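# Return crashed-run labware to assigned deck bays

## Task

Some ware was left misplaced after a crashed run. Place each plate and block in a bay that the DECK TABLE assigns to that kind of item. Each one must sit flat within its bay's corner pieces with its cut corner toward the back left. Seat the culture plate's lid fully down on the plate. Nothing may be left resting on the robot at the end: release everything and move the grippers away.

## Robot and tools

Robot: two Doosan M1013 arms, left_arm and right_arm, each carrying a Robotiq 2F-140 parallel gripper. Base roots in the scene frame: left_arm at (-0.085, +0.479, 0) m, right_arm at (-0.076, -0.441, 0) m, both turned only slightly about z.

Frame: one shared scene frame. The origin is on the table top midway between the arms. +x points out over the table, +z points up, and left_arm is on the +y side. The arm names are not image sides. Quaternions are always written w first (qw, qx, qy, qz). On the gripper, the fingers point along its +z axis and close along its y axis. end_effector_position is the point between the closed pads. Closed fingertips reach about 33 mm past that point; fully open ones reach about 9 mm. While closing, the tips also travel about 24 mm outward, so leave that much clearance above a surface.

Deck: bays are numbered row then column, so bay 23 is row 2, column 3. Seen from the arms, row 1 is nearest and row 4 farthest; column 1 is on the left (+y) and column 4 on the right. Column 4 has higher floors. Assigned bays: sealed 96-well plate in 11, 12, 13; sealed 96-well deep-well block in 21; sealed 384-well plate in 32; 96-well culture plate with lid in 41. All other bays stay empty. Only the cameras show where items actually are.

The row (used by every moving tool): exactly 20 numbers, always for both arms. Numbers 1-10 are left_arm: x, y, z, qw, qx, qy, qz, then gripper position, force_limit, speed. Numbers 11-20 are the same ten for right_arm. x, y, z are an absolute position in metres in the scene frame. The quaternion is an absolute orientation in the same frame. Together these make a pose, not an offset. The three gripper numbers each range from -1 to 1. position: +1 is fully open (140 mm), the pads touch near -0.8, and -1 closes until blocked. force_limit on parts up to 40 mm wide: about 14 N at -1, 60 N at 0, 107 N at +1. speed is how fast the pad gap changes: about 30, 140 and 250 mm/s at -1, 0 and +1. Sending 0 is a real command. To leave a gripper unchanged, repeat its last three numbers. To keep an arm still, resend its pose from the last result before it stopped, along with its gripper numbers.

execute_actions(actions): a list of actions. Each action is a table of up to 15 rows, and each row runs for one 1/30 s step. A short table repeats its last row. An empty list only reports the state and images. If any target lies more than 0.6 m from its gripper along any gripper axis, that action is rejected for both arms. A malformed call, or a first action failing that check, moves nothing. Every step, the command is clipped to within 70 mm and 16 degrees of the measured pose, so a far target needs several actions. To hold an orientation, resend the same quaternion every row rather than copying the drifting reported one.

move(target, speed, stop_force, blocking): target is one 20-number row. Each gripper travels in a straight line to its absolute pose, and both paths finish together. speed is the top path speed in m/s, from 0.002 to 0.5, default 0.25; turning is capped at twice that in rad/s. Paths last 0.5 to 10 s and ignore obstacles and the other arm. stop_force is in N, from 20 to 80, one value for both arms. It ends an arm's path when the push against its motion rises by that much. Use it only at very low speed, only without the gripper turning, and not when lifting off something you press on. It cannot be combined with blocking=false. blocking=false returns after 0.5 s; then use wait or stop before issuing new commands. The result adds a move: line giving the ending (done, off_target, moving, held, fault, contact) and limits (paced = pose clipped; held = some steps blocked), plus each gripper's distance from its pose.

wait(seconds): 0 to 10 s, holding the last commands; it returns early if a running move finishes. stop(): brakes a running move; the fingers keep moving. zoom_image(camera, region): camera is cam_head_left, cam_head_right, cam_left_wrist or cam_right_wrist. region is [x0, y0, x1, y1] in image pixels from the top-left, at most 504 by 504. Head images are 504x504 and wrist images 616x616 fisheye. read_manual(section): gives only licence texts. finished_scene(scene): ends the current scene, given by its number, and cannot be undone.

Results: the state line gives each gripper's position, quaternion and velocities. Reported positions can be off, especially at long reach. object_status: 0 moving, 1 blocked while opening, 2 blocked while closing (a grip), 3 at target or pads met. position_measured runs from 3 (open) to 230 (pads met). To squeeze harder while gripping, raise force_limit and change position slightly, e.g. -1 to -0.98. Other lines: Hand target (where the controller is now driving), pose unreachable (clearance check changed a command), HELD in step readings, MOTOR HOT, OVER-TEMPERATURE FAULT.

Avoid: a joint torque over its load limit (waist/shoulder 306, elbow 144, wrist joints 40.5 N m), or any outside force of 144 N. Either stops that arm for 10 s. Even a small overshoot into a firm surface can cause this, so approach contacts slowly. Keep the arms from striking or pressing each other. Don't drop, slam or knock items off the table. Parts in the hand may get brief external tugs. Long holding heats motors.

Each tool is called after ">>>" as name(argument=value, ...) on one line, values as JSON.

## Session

>>> execute_actions(actions=[])

Scene clock: 0.00 s.
left_arm: end_effector_position=(+0.5661, +0.4914, +0.3215) position_measured=3 object_status=3 end_effector_quat_wxyz=(+0.000, +1.000, +0.010, -0.000) end_effector_velocity=(+0.000, +0.000, -0.000) end_effector_angular_velocity=(-0.000, -0.001, +0.001) | right_arm: end_effector_position=(+0.5704, -0.3640, +0.3219) position_measured=3 object_status=3 end_effector_quat_wxyz=(+0.000, +0.998, +0.060, +0.000) end_effector_velocity=(-0.000, +0.000, +0.000) end_effector_angular_velocity=(-0.000, +0.001, -0.000)
Joint positions: left_arm=[-0.054  0.165  1.604 -0.001  1.373  1.517] | right_arm=[-0.055  0.165  1.604 -0.001  1.373  1.516]
Joint velocities: left_arm=[ 0.001 -0.     0.    -0.    -0.001 -0.   ] | right_arm=[ 0.    -0.    -0.    -0.     0.001  0.001]
Hand target (left_arm): +0.566, +0.491, +0.322; +0.000, +1.000, +0.010, -0.000
Hand target (right_arm): +0.570, -0.364, +0.322; +0.000, +0.998, +0.060, +0.000

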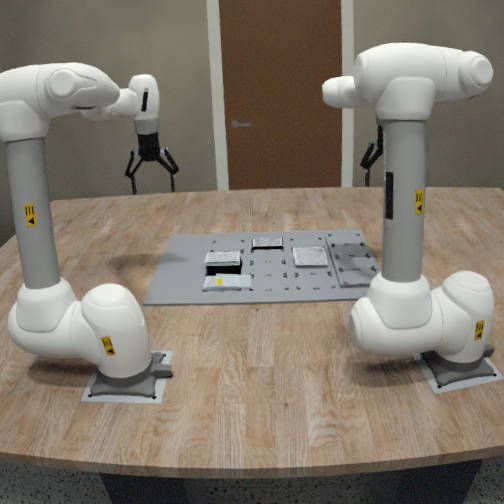

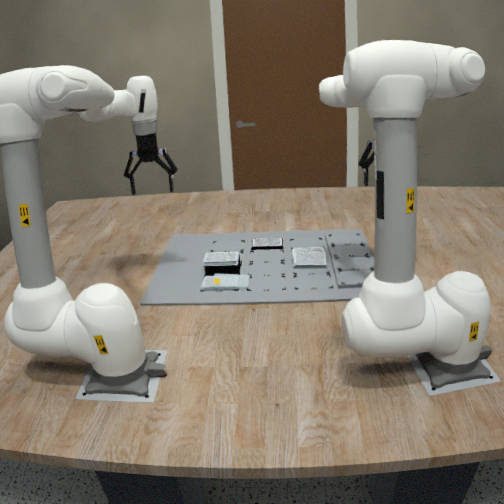

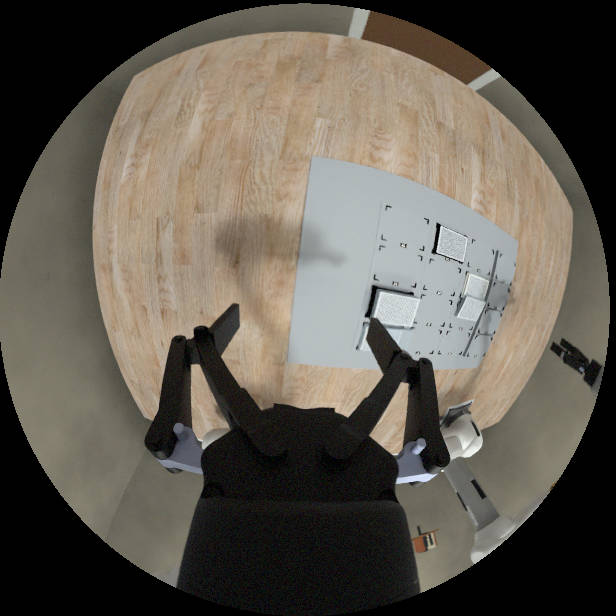

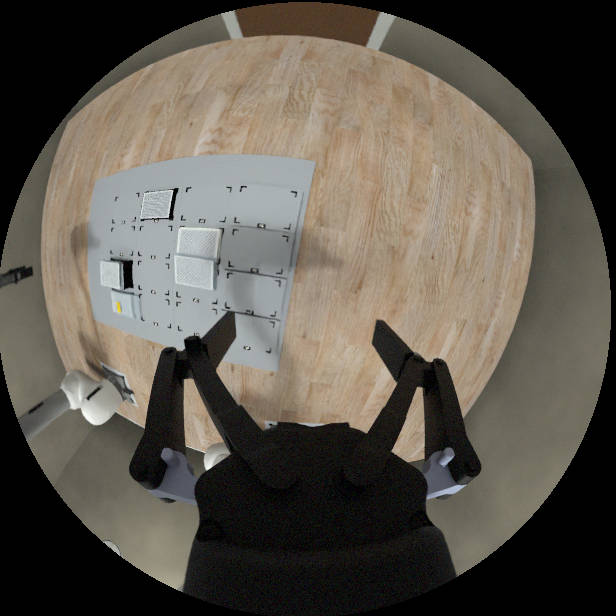

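>>> move(target=[0.42,0.2345,0.16,0,1,-0.015,0,1,-0.2,0,0.5704,-0.5,0.3219,0,0.998,0.06,0,1,0,0], speed=0.25)

>>> zoom_image(camera="cam_left_wrist", region=[200,150,420,350])

>>> zoom_image(camera="cam_head_left", region=[190,225,350,300])

Scene clock: 1.93 s.
left_arm: end_effector_position=(+0.4194, +0.2344, +0.1601) position_measured=3 object_status=3 end_effector_quat_wxyz=(-0.000, +1.000, -0.015, -0.000) end_effector_velocity=(+0.000, +0.000, +0.000) end_effector_angular_velocity=(+0.000, -0.001, +0.002) | right_arm: end_effector_position=(+0.5701, -0.5002, +0.3219) position_measured=3 object_status=3 end_effector_quat_wxyz=(+0.000, +0.998, +0.060, -0.000) end_effector_velocity=(+0.000, -0.000, -0.000) end_effector_angular_velocity=(+0.000, -0.001, -0.001)
Joint positions: left_arm=[-0.534  0.118  1.968  0.     1.056  1.087] | right_arm=[-0.265  0.162  1.607 -0.     1.373  1.306]
Joint velocities: left_arm=[ 0.    -0.     0.     0.001 -0.    -0.002] | right_arm=[-0.     0.    -0.     0.    -0.001  0.001]
Hand target (left_arm): +0.419, +0.234, +0.160; -0.000, +1.000, -0.015, -0.000
Hand target (right_arm): +0.570, -0.500, +0.322; +0.000, +0.998, +0.060, -0.000
Off the commanded pose (left_arm): 0.001 m, 0 deg.
Off the commanded pose (right_arm): 0.000 m, 0 deg.
move: done
camera_calibration (this result's frames):
cam_left_wrist: T_world_to_cam=[[0.0629058, -0.997987, -0.00810739, 0.211991], [-0.922031, -0.0612234, 0.382243, 0.356559], [-0.38197, -0.01657, -0.924026, 0.511589], [0, 0, 0, 1]] pos_world=[0.510834, 0.241871, 0.338149]
cam_right_wrist: T_world_to_cam=[[0.193826, -0.980543, 0.0311037, -0.612921], [-0.925573, -0.172267, 0.337103, 0.353081], [-0.325186, -0.0941281, -0.940954, 0.61891], [0, 0, 0, 1]] pos_world=[0.646863, -0.481914, 0.482405]

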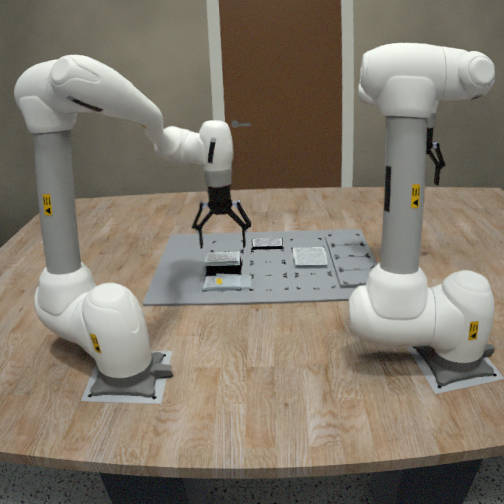

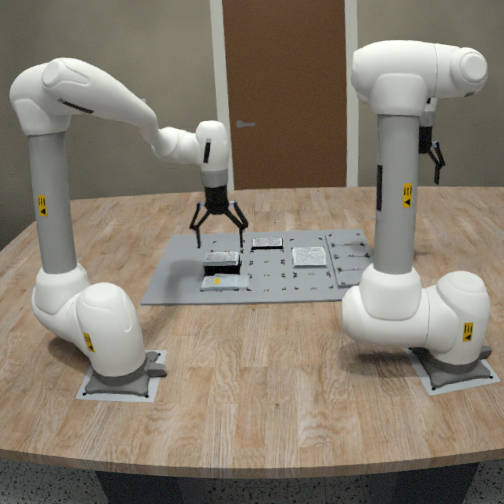

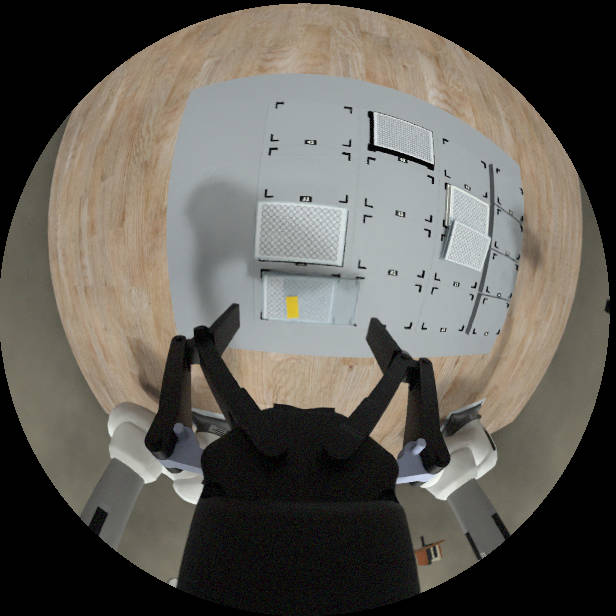

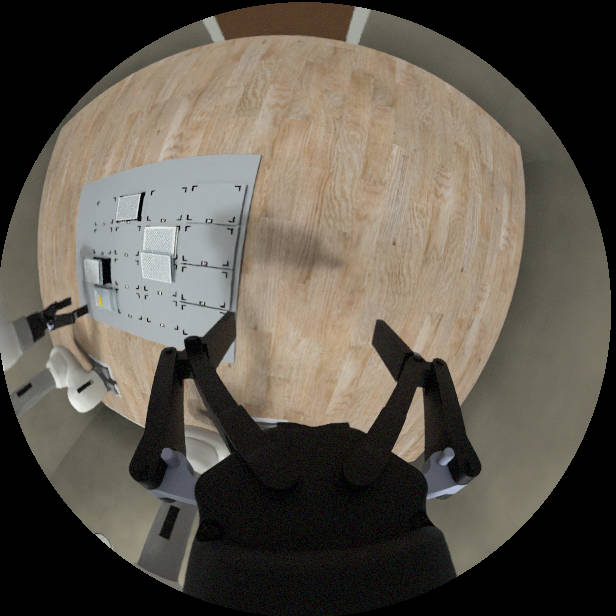

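Region (200, 150, 420, 350) of cam_left_wrist's 616x616 image, scaled by 2.291, with more detail than that image has; it fills the top 458 rows of this view, and the rest is white.

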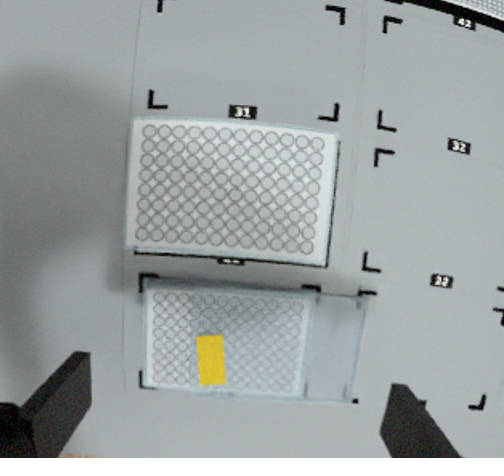

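Region (190, 225, 350, 300) of cam_head_left's 504x504 image, scaled by 3.150, with more detail than that image has; it fills the top 236 rows of this view, and the rest is white.

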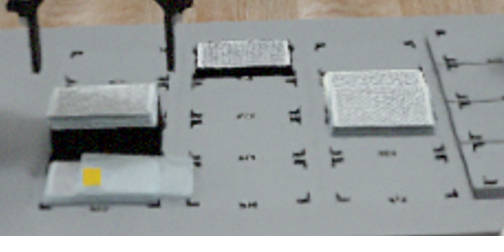

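>>> move(target=[0.40,0.2145,0.06,0,1,-0.015,0,1,-0.5,0,0.5704,-0.5,0.3219,0,0.998,0.06,0,1,0,0], speed=0.15)

>>> zoom_image(camera="cam_left_wrist", region=[190,240,420,400])

Scene clock: 3.33 s.
left_arm: end_effector_position=(+0.3999, +0.2145, +0.0600) position_measured=3 object_status=3 end_effector_quat_wxyz=(-0.000, +1.000, -0.015, -0.000) end_effector_velocity=(+0.000, -0.000, -0.000) end_effector_angular_velocity=(+0.000, -0.000, +0.002) | right_arm: end_effector_position=(+0.5704, -0.5000, +0.3219) position_measured=3 object_status=3 end_effector_quat_wxyz=(-0.000, +0.998, +0.060, -0.000) end_effector_velocity=(-0.000, -0.000, +0.000) end_effector_angular_velocity=(-0.000, +0.000, -0.001)
Joint positions: left_arm=[-0.583  0.209  2.077  0.     0.856  1.038] | right_arm=[-0.265  0.162  1.606  0.     1.373  1.306]
Joint velocities: left_arm=[-0.     0.    -0.     0.001 -0.    -0.003] | right_arm=[-0.    -0.     0.    -0.     0.001  0.001]
Hand target (left_arm): +0.400, +0.215, +0.060; -0.000, +1.000, -0.015, +0.000
Hand target (right_arm): +0.570, -0.500, +0.322; +0.000, +0.998, +0.060, +0.000
Off the commanded pose (left_arm): 0.000 m, 0 deg.
Off the commanded pose (right_arm): 0.000 m, 0 deg.
move: done
camera_calibration (this result's frames):
cam_left_wrist: T_world_to_cam=[[0.0629121, -0.997989, -0.00780979, 0.192544], [-0.922124, -0.0611194, 0.382036, 0.375643], [-0.381745, -0.0168331, -0.924114, 0.411234], [0, 0, 0, 1]] pos_world=[0.491262, 0.222038, 0.238022]
cam_right_wrist: T_world_to_cam=[[0.19382, -0.980548, 0.0309808, -0.612754], [-0.925596, -0.17231, 0.337019, 0.353348], [-0.325124, -0.0939966, -0.940988, 0.619037], [0, 0, 0, 1]] pos_world=[0.647086, -0.481762, 0.482405]

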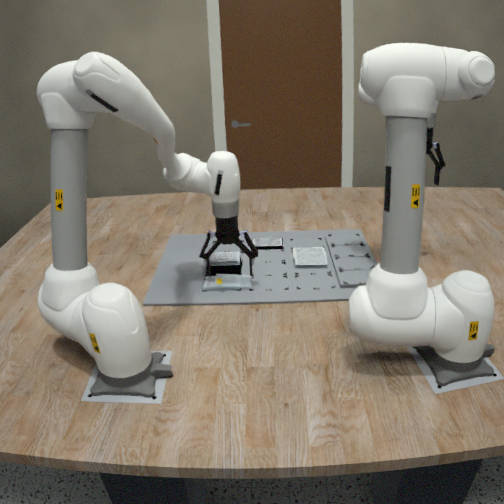

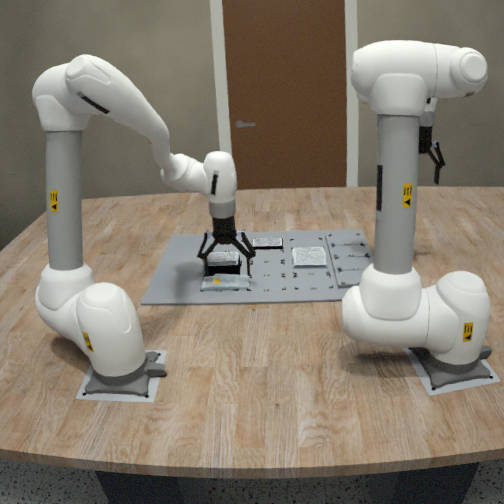

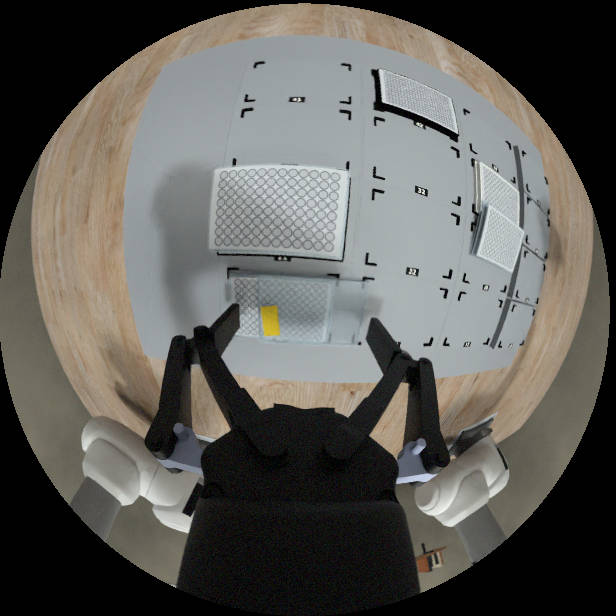

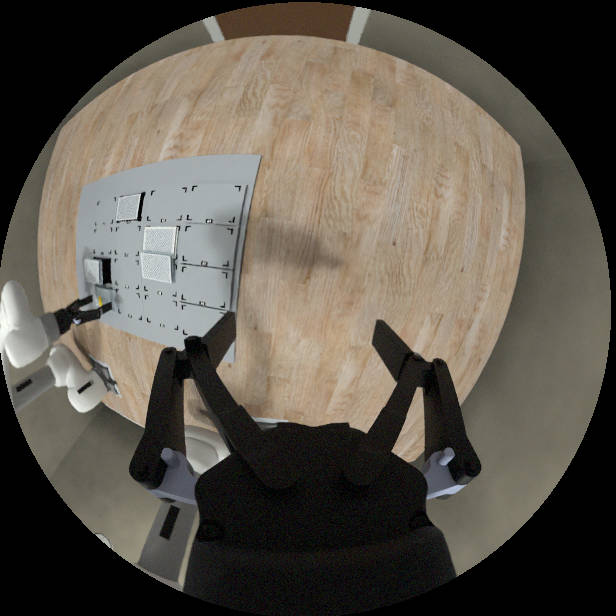

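Region (190, 240, 420, 400) of cam_left_wrist's 616x616 image, scaled by 2.191, with more detail than that image has; it fills the top 351 rows of this view, and the rest is white.

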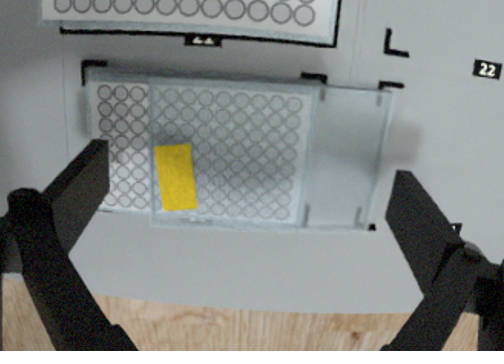

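>>> move(target=[0.398,0.2055,0.05,0,1,-0.015,0,1,-0.5,0,0.5704,-0.5,0.3219,0,0.998,0.06,0,1,0,0], speed=0.05)

>>> zoom_image(camera="cam_left_wrist", region=[190,240,420,400])

Scene clock: 4.40 s.
left_arm: end_effector_position=(+0.3980, +0.2055, +0.0500) position_measured=3 object_status=3 end_effector_quat_wxyz=(-0.000, +1.000, -0.015, +0.000) end_effector_velocity=(-0.000, +0.000, +0.000) end_effector_angular_velocity=(-0.000, -0.000, -0.000) | right_arm: end_effector_position=(+0.5704, -0.5000, +0.3219) position_measured=3 object_status=3 end_effector_quat_wxyz=(-0.000, +0.998, +0.060, +0.000) end_effector_velocity=(-0.000, -0.000, -0.000) end_effector_angular_velocity=(+0.000, +0.000, -0.001)
Joint positions: left_arm=[-0.598  0.225  2.079  0.     0.837  1.023] | right_arm=[-0.265  0.162  1.606  0.     1.373  1.306]
Joint velocities: left_arm=[ 0.    -0.001  0.    -0.     0.001  0.   ] | right_arm=[-0.001 -0.     0.     0.     0.     0.   ]
Hand target (left_arm): +0.398, +0.206, +0.050; -0.000, +1.000, -0.015, -0.000
Hand target (right_arm): +0.570, -0.500, +0.322; +0.000, +0.998, +0.060, -0.000
Off the commanded pose (left_arm): 0.000 m, 0 deg.
Off the commanded pose (right_arm): 0.000 m, 0 deg.
move: done
camera_calibration (this result's frames):
cam_left_wrist: T_world_to_cam=[[0.0626585, -0.998004, -0.00785043, 0.183707], [-0.92215, -0.060901, 0.382008, 0.377096], [-0.381724, -0.0166968, -0.924126, 0.401088], [0, 0, 0, 1]] pos_world=[0.489333, 0.213003, 0.228044]
cam_right_wrist: T_world_to_cam=[[0.193813, -0.980549, 0.030999, -0.612761], [-0.925615, -0.172302, 0.33697, 0.353395], [-0.325074, -0.0940022, -0.941005, 0.619017], [0, 0, 0, 1]] pos_world=[0.647095, -0.481763, 0.482409]

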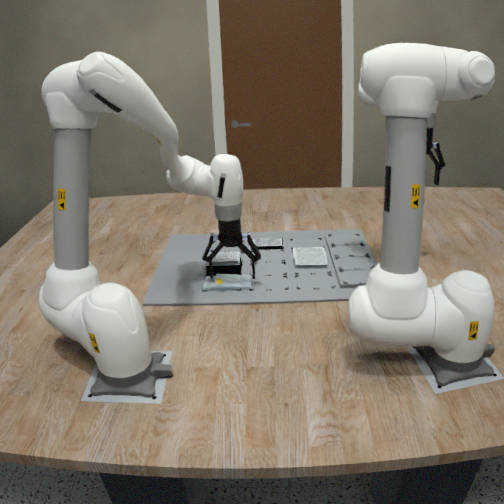

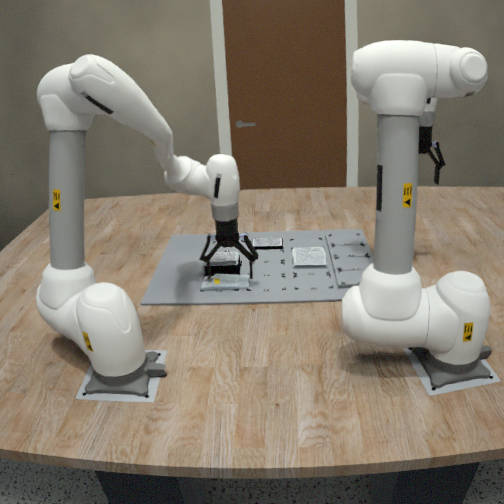

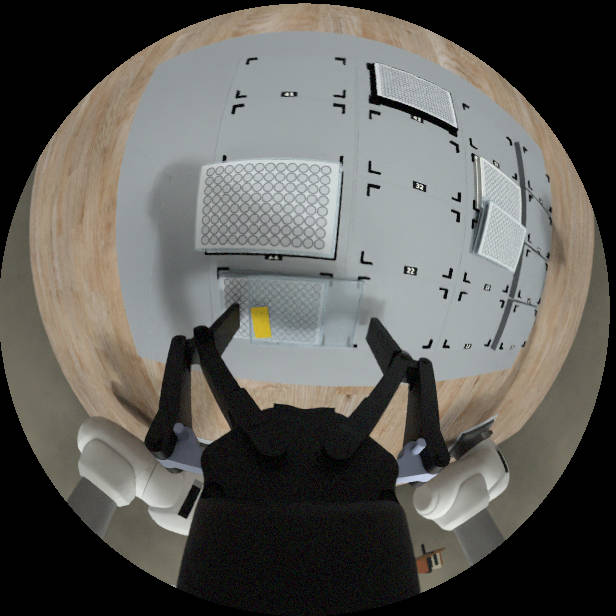

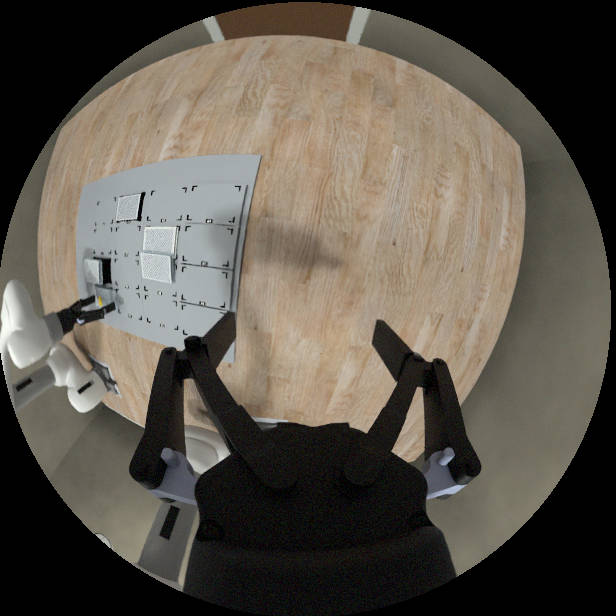

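Region (190, 240, 420, 400) of cam_left_wrist's 616x616 image, scaled by 2.191, with more detail than that image has; it fills the top 351 rows of this view, and the rest is white.

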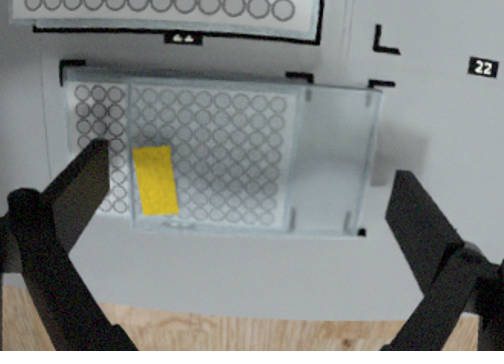

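>>> move(target=[0.398,0.2055,0.040,0,1,-0.015,0,1,-0.5,0,0.5704,-0.5,0.3219,0,0.998,0.06,0,1,0,0], speed=0.01, stop_force=20)

>>> move(target=[0.398,0.2055,0.040,0,1,-0.015,0,-1,-0.5,-1,0.5704,-0.5,0.3219,0,0.998,0.06,0,1,0,0])

>>> move(target=[0.398,0.2055,0.045,0,1,-0.015,0,-1,-0.5,-1,0.5704,-0.5,0.3219,0,0.998,0.06,0,1,0,0], speed=0.01)

>>> move(target=[0.402,0.2445,0.045,0,1,-0.015,0,-1,-0.5,-1,0.5704,-0.5,0.3219,0,0.998,0.06,0,1,0,0], speed=0.04)

>>> zoom_image(camera="cam_left_wrist", region=[220,250,390,370])

Scene clock: 6.23 s.
left_arm: end_effector_position=(+0.3980, +0.2055, +0.0400) position_measured=3 object_status=3 end_effector_quat_wxyz=(-0.000, +1.000, -0.015, -0.000) end_effector_velocity=(+0.000, -0.001, +0.000) end_effector_angular_velocity=(-0.002, -0.001, +0.000) | right_arm: end_effector_position=(+0.5704, -0.5000, +0.3219) position_measured=3 object_status=3 end_effector_quat_wxyz=(-0.000, +0.998, +0.060, +0.000) end_effector_velocity=(+0.000, -0.001, -0.000) end_effector_angular_velocity=(-0.000, -0.000, -0.002)
Joint positions: left_arm=[-0.598  0.238  2.087  0.     0.817  1.023] | right_arm=[-0.265  0.162  1.606  0.     1.373  1.306]
Joint velocities: left_arm=[-0.    -0.001  0.    -0.001 -0.001  0.   ] | right_arm=[-0.002  0.     0.    -0.    -0.     0.   ]
Hand target (left_arm): +0.398, +0.206, +0.040; -0.000, +1.000, -0.015, +0.000
Hand target (right_arm): +0.570, -0.500, +0.322; -0.000, +0.998, +0.060, -0.000
Off the commanded pose (left_arm): 0.000 m, 0 deg.
Off the commanded pose (right_arm): 0.000 m, 0 deg.
move: done
camera_calibration (this result's frames):
cam_left_wrist: T_world_to_cam=[[0.0627016, -0.998002, -0.00780716, 0.183589], [-0.922142, -0.0609241, 0.382024, 0.380918], [-0.381736, -0.0167542, -0.92412, 0.391868], [0, 0, 0, 1]] pos_world=[0.489339, 0.212994, 0.218047]
cam_right_wrist: T_world_to_cam=[[0.193812, -0.980549, 0.030999, -0.612761], [-0.925615, -0.172302, 0.33697, 0.353395], [-0.325074, -0.0940021, -0.941005, 0.619017], [0, 0, 0, 1]] pos_world=[0.647095, -0.481763, 0.48241]

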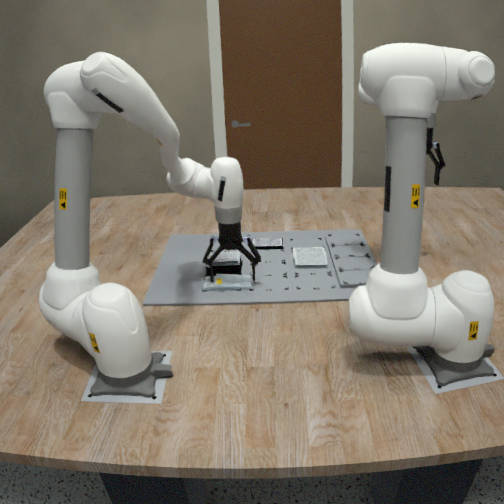

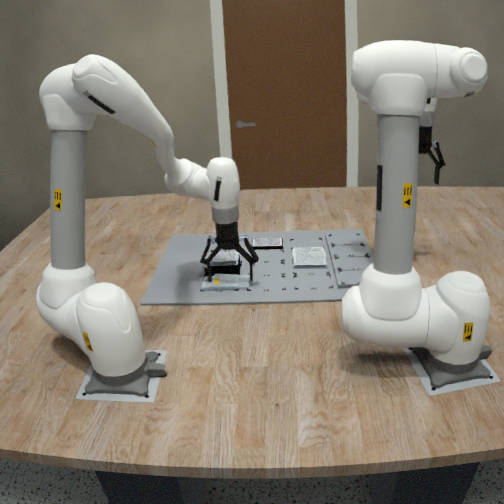

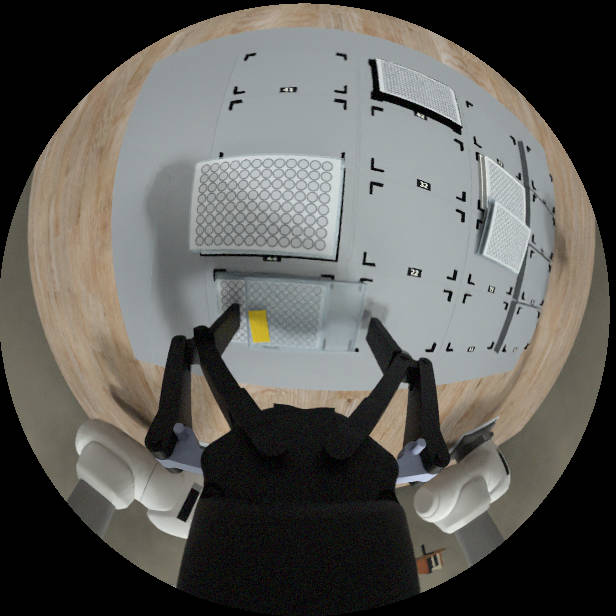

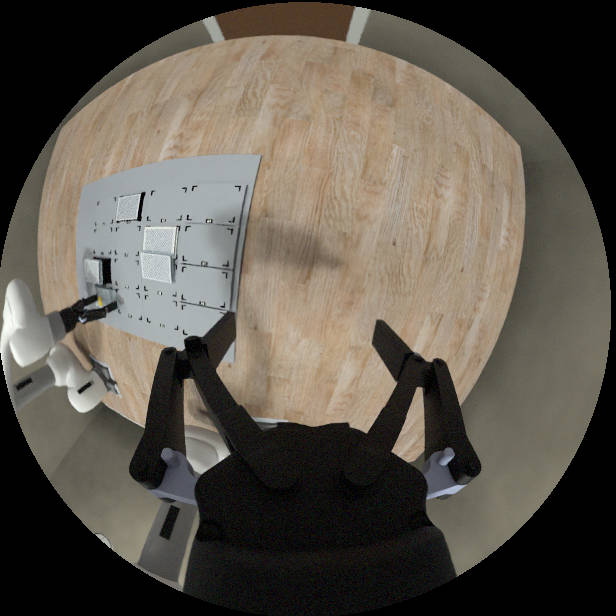

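Scene clock: 7.30 s.
left_arm: end_effector_position=(+0.3981, +0.2056, +0.0402) position_measured=44 object_status=0 end_effector_quat_wxyz=(-0.000, +1.000, -0.015, +0.000) end_effector_velocity=(+0.000, -0.000, -0.001) end_effector_angular_velocity=(+0.000, -0.001, -0.001) | right_arm: end_effector_position=(+0.5704, -0.5000, +0.3219) position_measured=3 object_status=3 end_effector_quat_wxyz=(+0.000, +0.998, +0.060, +0.000) end_effector_velocity=(-0.000, +0.000, -0.000) end_effector_angular_velocity=(-0.000, +0.001, +0.001)
Joint positions: left_arm=[-0.598  0.237  2.087  0.     0.817  1.023] | right_arm=[-0.265  0.162  1.606  0.     1.373  1.306]
Joint velocities: left_arm=[-0.     0.001  0.001  0.001 -0.002 -0.001] | right_arm=[ 0.001  0.     0.    -0.     0.001 -0.   ]
Hand target (left_arm): +0.398, +0.206, +0.040; -0.000, +1.000, -0.015, -0.000
Hand target (right_arm): +0.570, -0.500, +0.322; -0.000, +0.998, +0.060, +0.000
Off the commanded pose (left_arm): 0.000 m, 0 deg.
Off the commanded pose (right_arm): 0.000 m, 0 deg.
move: done
camera_calibration (this result's frames):
cam_left_wrist: T_world_to_cam=[[0.0626797, -0.998002, -0.00792013, 0.183741], [-0.922231, -0.0609509, 0.381805, 0.381006], [-0.381525, -0.0166272, -0.924209, 0.391992], [0, 0, 0, 1]] pos_world=[0.489414, 0.213114, 0.218268]
cam_right_wrist: T_world_to_cam=[[0.193812, -0.980549, 0.030999, -0.612761], [-0.925615, -0.172301, 0.33697, 0.353395], [-0.325074, -0.0940021, -0.941005, 0.619017], [0, 0, 0, 1]] pos_world=[0.647095, -0.481763, 0.48241]

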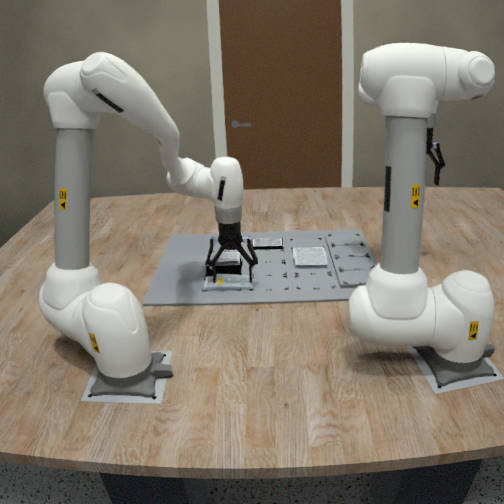

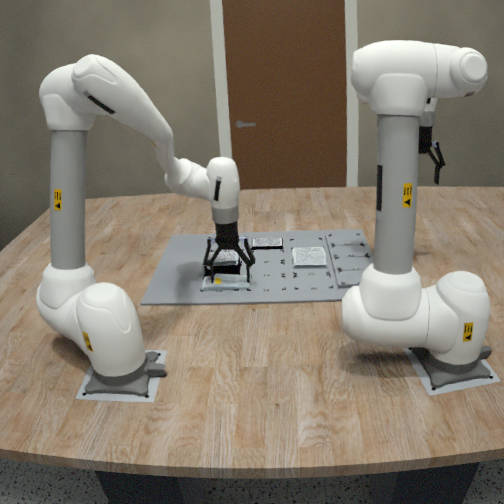

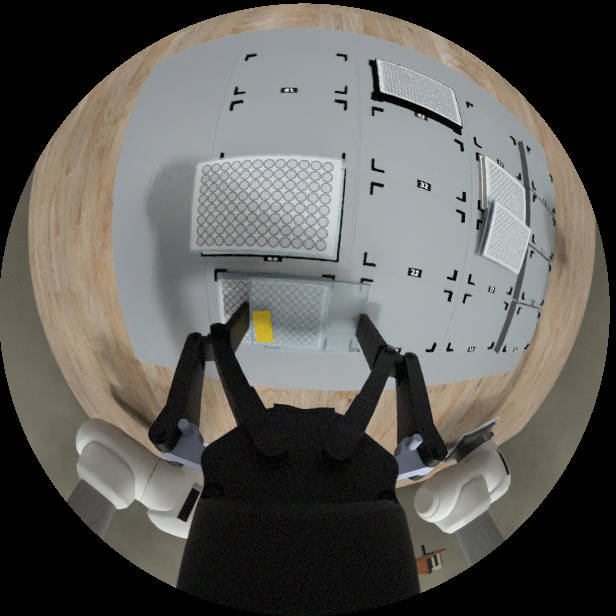

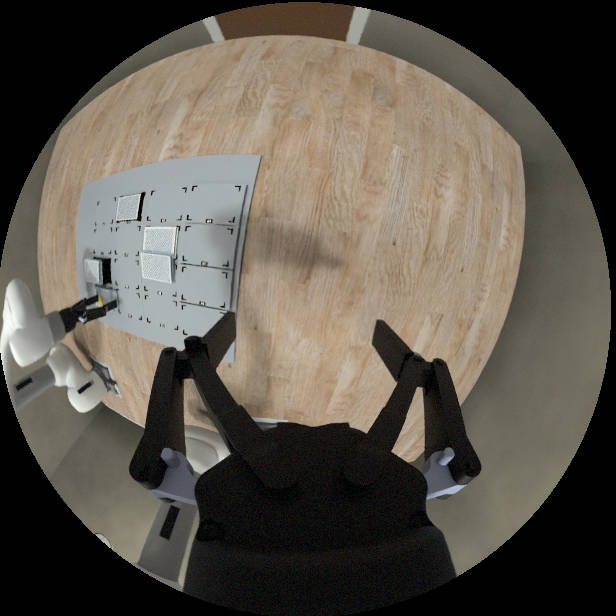

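Scene clock: 8.07 s.
left_arm: end_effector_position=(+0.3980, +0.2055, +0.0450) position_measured=72 object_status=2 end_effector_quat_wxyz=(+0.000, +1.000, -0.015, +0.000) end_effector_velocity=(+0.000, +0.000, +0.001) end_effector_angular_velocity=(+0.000, -0.001, +0.000) | right_arm: end_effector_position=(+0.5704, -0.5000, +0.3219) position_measured=3 object_status=3 end_effector_quat_wxyz=(+0.000, +0.998, +0.060, +0.000) end_effector_velocity=(-0.000, +0.000, +0.000) end_effector_angular_velocity=(+0.000, +0.001, +0.001)
Joint positions: left_arm=[-0.598  0.231  2.083  0.     0.827  1.023] | right_arm=[-0.265  0.162  1.606  0.     1.373  1.306]
Joint velocities: left_arm=[-0.    -0.002 -0.     0.001  0.001 -0.001] | right_arm=[ 0.    -0.    -0.     0.     0.001 -0.   ]
Hand target (left_arm): +0.398, +0.205, +0.045; +0.000, +1.000, -0.015, -0.000
Hand target (right_arm): +0.570, -0.500, +0.322; -0.000, +0.998, +0.060, +0.000
Off the commanded pose (left_arm): 0.000 m, 0 deg.
Off the commanded pose (right_arm): 0.000 m, 0 deg.
move: done
camera_calibration (this result's frames):
cam_left_wrist: T_world_to_cam=[[0.0627999, -0.997996, -0.0077839, 0.183623], [-0.92216, -0.061007, 0.381968, 0.379081], [-0.381677, -0.0168096, -0.924143, 0.396537], [0, 0, 0, 1]] pos_world=[0.489391, 0.213047, 0.223089]
cam_right_wrist: T_world_to_cam=[[0.193812, -0.980549, 0.0309991, -0.612761], [-0.925615, -0.172301, 0.33697, 0.353395], [-0.325074, -0.0940022, -0.941005, 0.619017], [0, 0, 0, 1]] pos_world=[0.647095, -0.481763, 0.48241]

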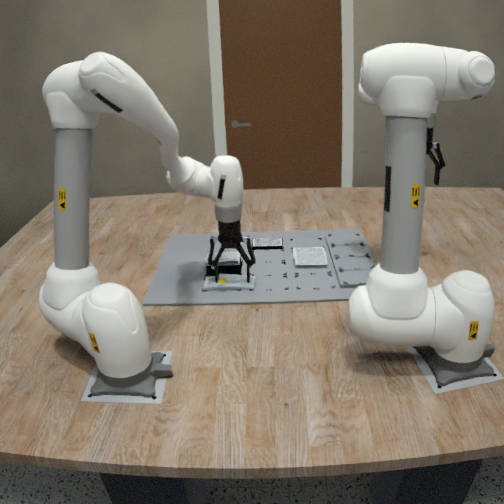

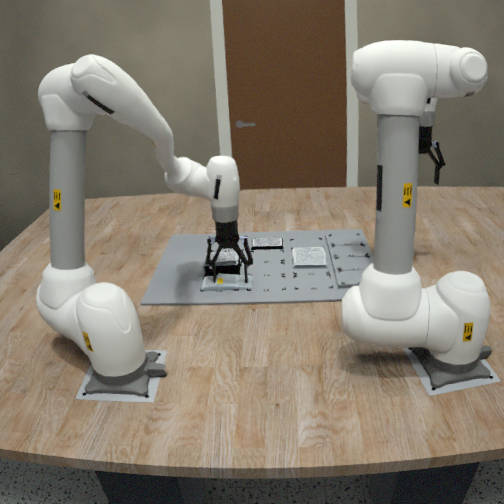

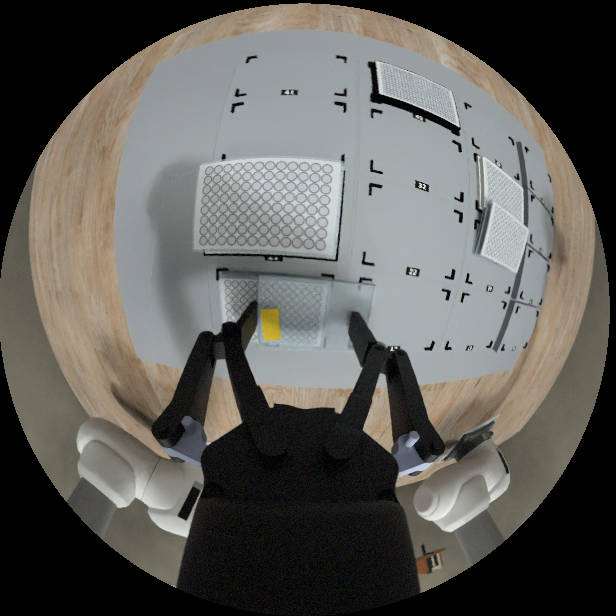

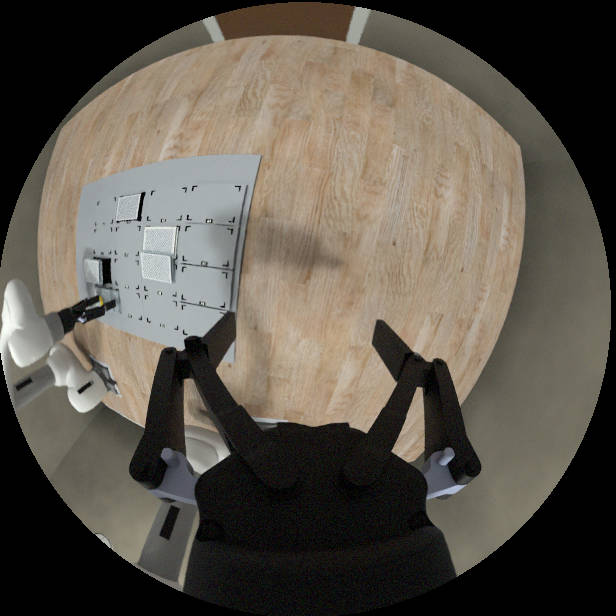

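Scene clock: 18.27 s.
left_arm: end_effector_position=(+0.4002, +0.2109, +0.0526) position_measured=123 object_status=2 end_effector_quat_wxyz=(-0.002, +1.000, -0.017, +0.001) end_effector_velocity=(+0.000, +0.000, -0.000) end_effector_angular_velocity=(+0.001, -0.000, -0.001) | right_arm: end_effector_position=(+0.5704, -0.5000, +0.3219) position_measured=3 object_status=3 end_effector_quat_wxyz=(+0.000, +0.998, +0.060, +0.000) end_effector_velocity=(+0.000, -0.000, -0.000) end_effector_angular_velocity=(+0.000, -0.001, -0.001)
Joint positions: left_arm=[-0.591  0.221  2.078  0.007  0.843  1.029] | right_arm=[-0.265  0.162  1.606  0.     1.373  1.306]
Joint velocities: left_arm=[-0.     0.    -0.     0.001 -0.     0.001] | right_arm=[-0.001  0.    -0.     0.    -0.001  0.   ]
Hand target (left_arm): +0.400, +0.211, +0.053; -0.002, +1.000, -0.017, +0.001
Hand target (right_arm): +0.570, -0.500, +0.322; -0.000, +0.998, +0.060, +0.000
Off the commanded pose (left_arm): 0.035 m, 0 deg.
Off the commanded pose (right_arm): 0.000 m, 0 deg.
FORCE FAULT: contact force on the left arm reached its limit, and that arm stopped for 10 seconds. The contact can be on any part of that arm, not only on its tool. That time counts as 17 of the actions that you can send in this scene. That arm's remaining commands of this call were not run. That arm holds still and accepts commands again. Move the arm away from the contact; if what it grips holds it there, let go first. Pushing or pulling that hard again can fault the arm again.
move: fault (left_arm)
camera_calibration (this result's frames):
cam_left_wrist: T_world_to_cam=[[0.0591398, -0.998172, -0.0124211, 0.190619], [-0.923174, -0.0594219, 0.379762, 0.378691], [-0.379806, -0.0109921, -0.925001, 0.402516], [0, 0, 0, 1]] pos_world=[0.491202, 0.217198, 0.230883]
cam_right_wrist: T_world_to_cam=[[0.193813, -0.980549, 0.0309991, -0.612761], [-0.925615, -0.172302, 0.33697, 0.353395], [-0.325074, -0.0940022, -0.941005, 0.619017], [0, 0, 0, 1]] pos_world=[0.647095, -0.481763, 0.48241]

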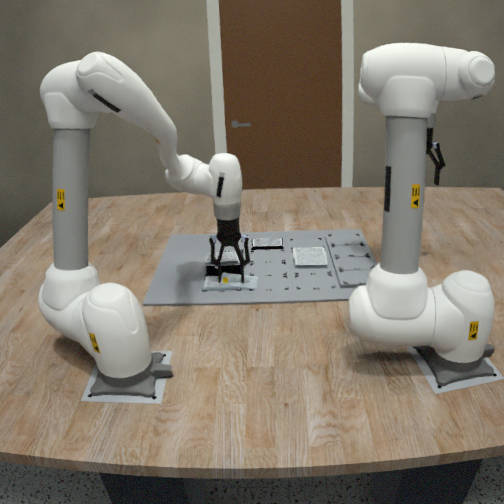

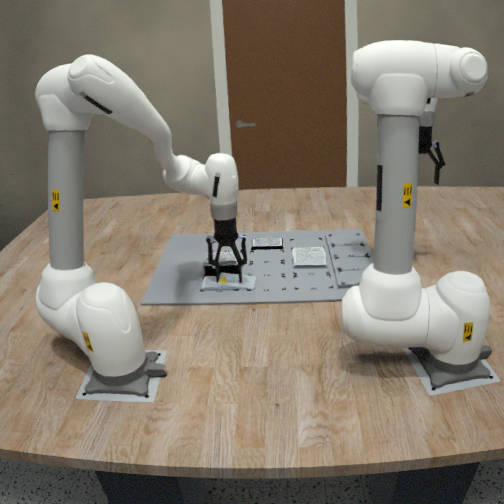

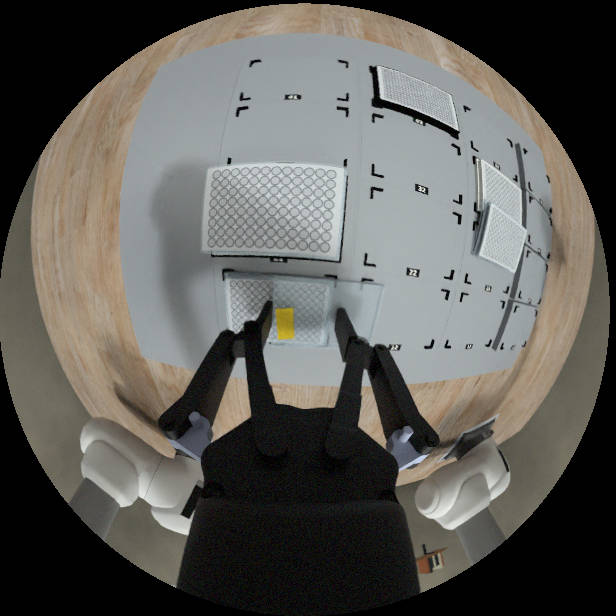

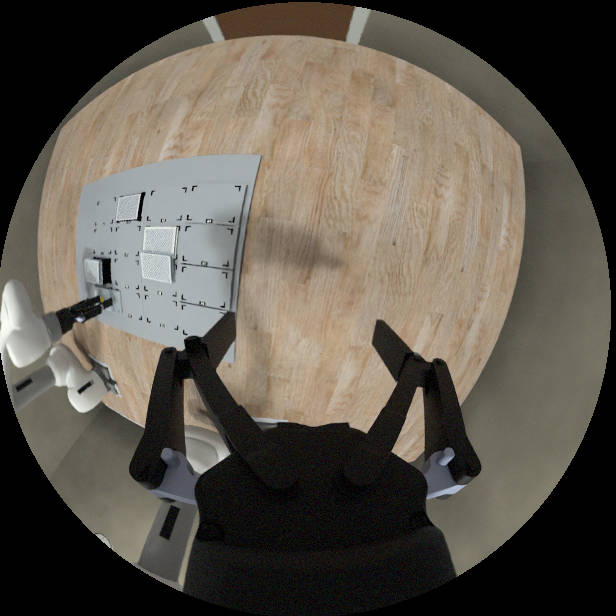

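Region (220, 250, 390, 370) of cam_left_wrist's 616x616 image, scaled by 2.965, with more detail than that image has; it fills the top 356 rows of this view, and the rest is white.

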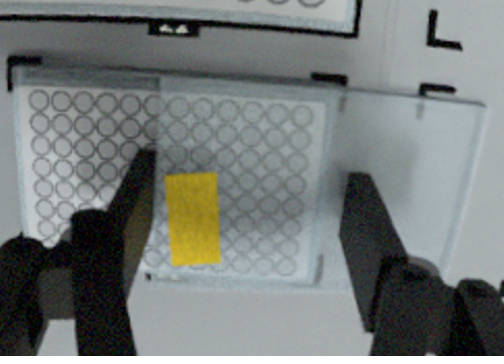

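>>> move(target=[0.4002,0.2109,0.09,0,1,-0.015,0,0.2,-0.5,-1,0.5704,-0.5,0.3219,0,0.998,0.06,0,1,0,0], speed=0.05)

>>> zoom_image(camera="cam_left_wrist", region=[190,240,420,400])

>>> zoom_image(camera="cam_head_left", region=[190,250,290,300])

Scene clock: 19.60 s.
left_arm: end_effector_position=(+0.4002, +0.2109, +0.0900) position_measured=104 object_status=3 end_effector_quat_wxyz=(+0.000, +1.000, -0.015, -0.000) end_effector_velocity=(+0.000, +0.000, +0.000) end_effector_angular_velocity=(+0.000, -0.000, +0.002) | right_arm: end_effector_position=(+0.5704, -0.5000, +0.3219) position_measured=3 object_status=3 end_effector_quat_wxyz=(-0.000, +0.998, +0.060, +0.000) end_effector_velocity=(+0.001, -0.000, -0.000) end_effector_angular_velocity=(-0.000, -0.002, -0.000)
Joint positions: left_arm=[-0.588  0.177  2.048 -0.     0.916  1.033] | right_arm=[-0.265  0.162  1.606  0.     1.373  1.306]
Joint velocities: left_arm=[ 0.     0.    -0.     0.001  0.    -0.002] | right_arm=[-0.     0.    -0.     0.    -0.002 -0.   ]
Hand target (left_arm): +0.400, +0.211, +0.090; +0.000, +1.000, -0.015, -0.000
Hand target (right_arm): +0.570, -0.500, +0.322; -0.000, +0.998, +0.060, -0.000
Off the commanded pose (left_arm): 0.000 m, 0 deg.
Off the commanded pose (right_arm): 0.000 m, 0 deg.
move: done
camera_calibration (this result's frames):
cam_left_wrist: T_world_to_cam=[[0.06265, -0.998006, -0.00773462, 0.189224], [-0.922147, -0.0608487, 0.382024, 0.364171], [-0.381732, -0.0168013, -0.92412, 0.439076], [0, 0, 0, 1]] pos_world=[0.491574, 0.218383, 0.268101]
cam_right_wrist: T_world_to_cam=[[0.193813, -0.980549, 0.030999, -0.612761], [-0.925615, -0.172302, 0.33697, 0.353395], [-0.325074, -0.0940021, -0.941005, 0.619017], [0, 0, 0, 1]] pos_world=[0.647095, -0.481762, 0.48241]

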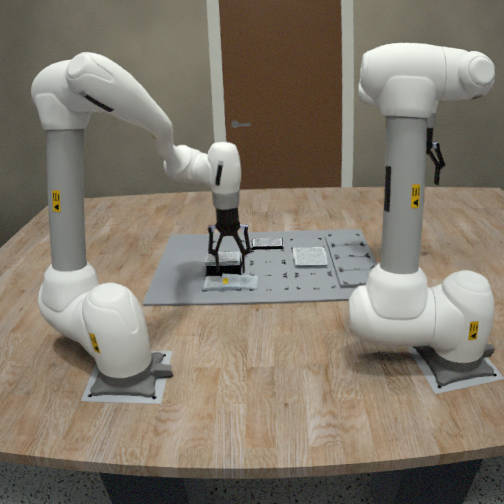

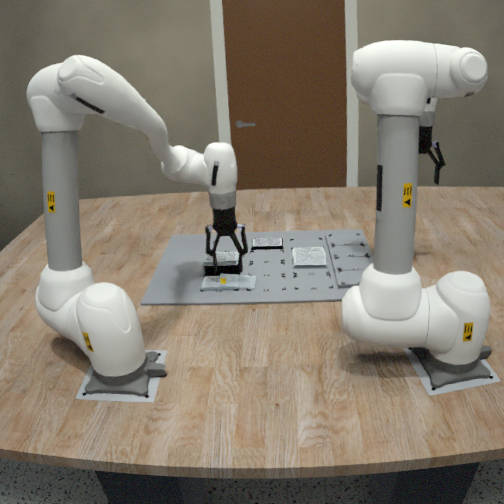

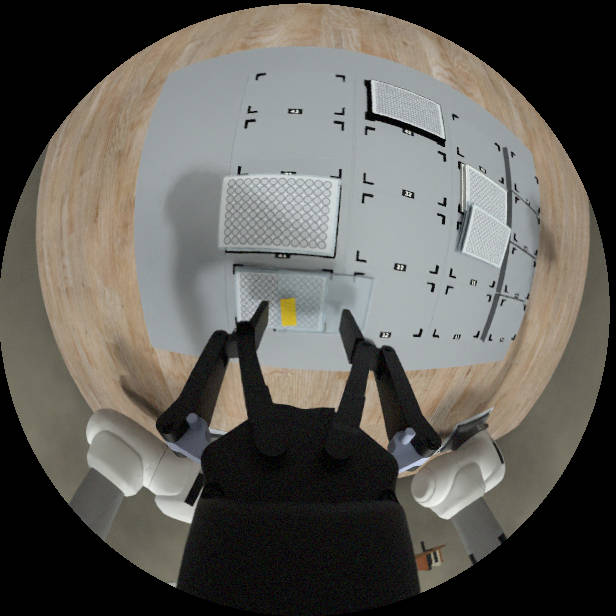

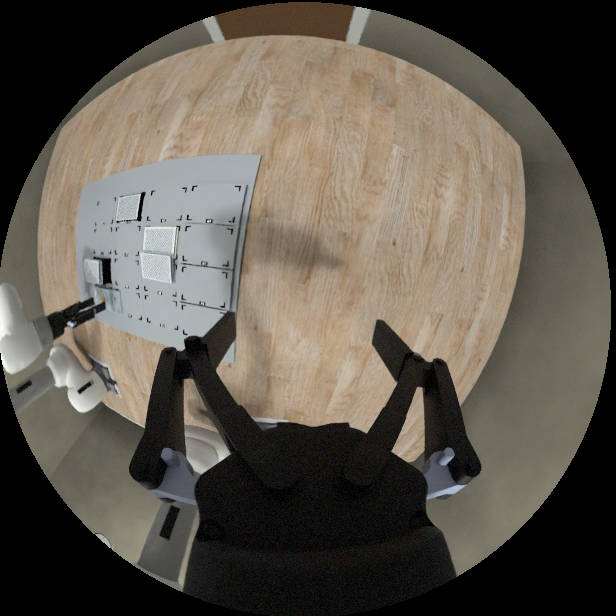

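Region (190, 240, 420, 400) of cam_left_wrist's 616x616 image, scaled by 2.191, with more detail than that image has; it fills the top 351 rows of this view, and the rest is white.

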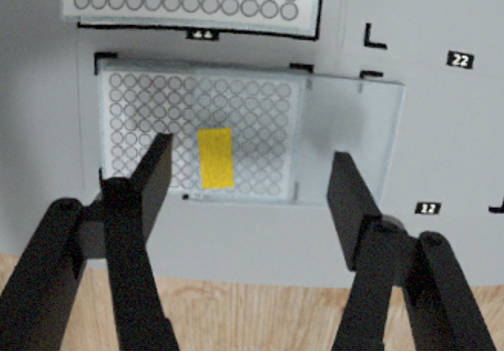

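Region (190, 250, 290, 300) of cam_head_left's 504x504 image, scaled by 5.040, with more detail than that image has.

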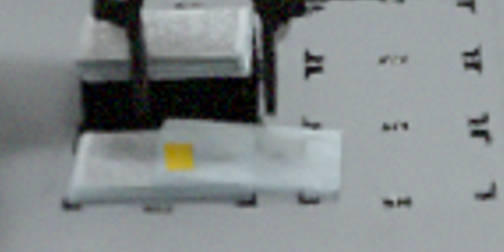

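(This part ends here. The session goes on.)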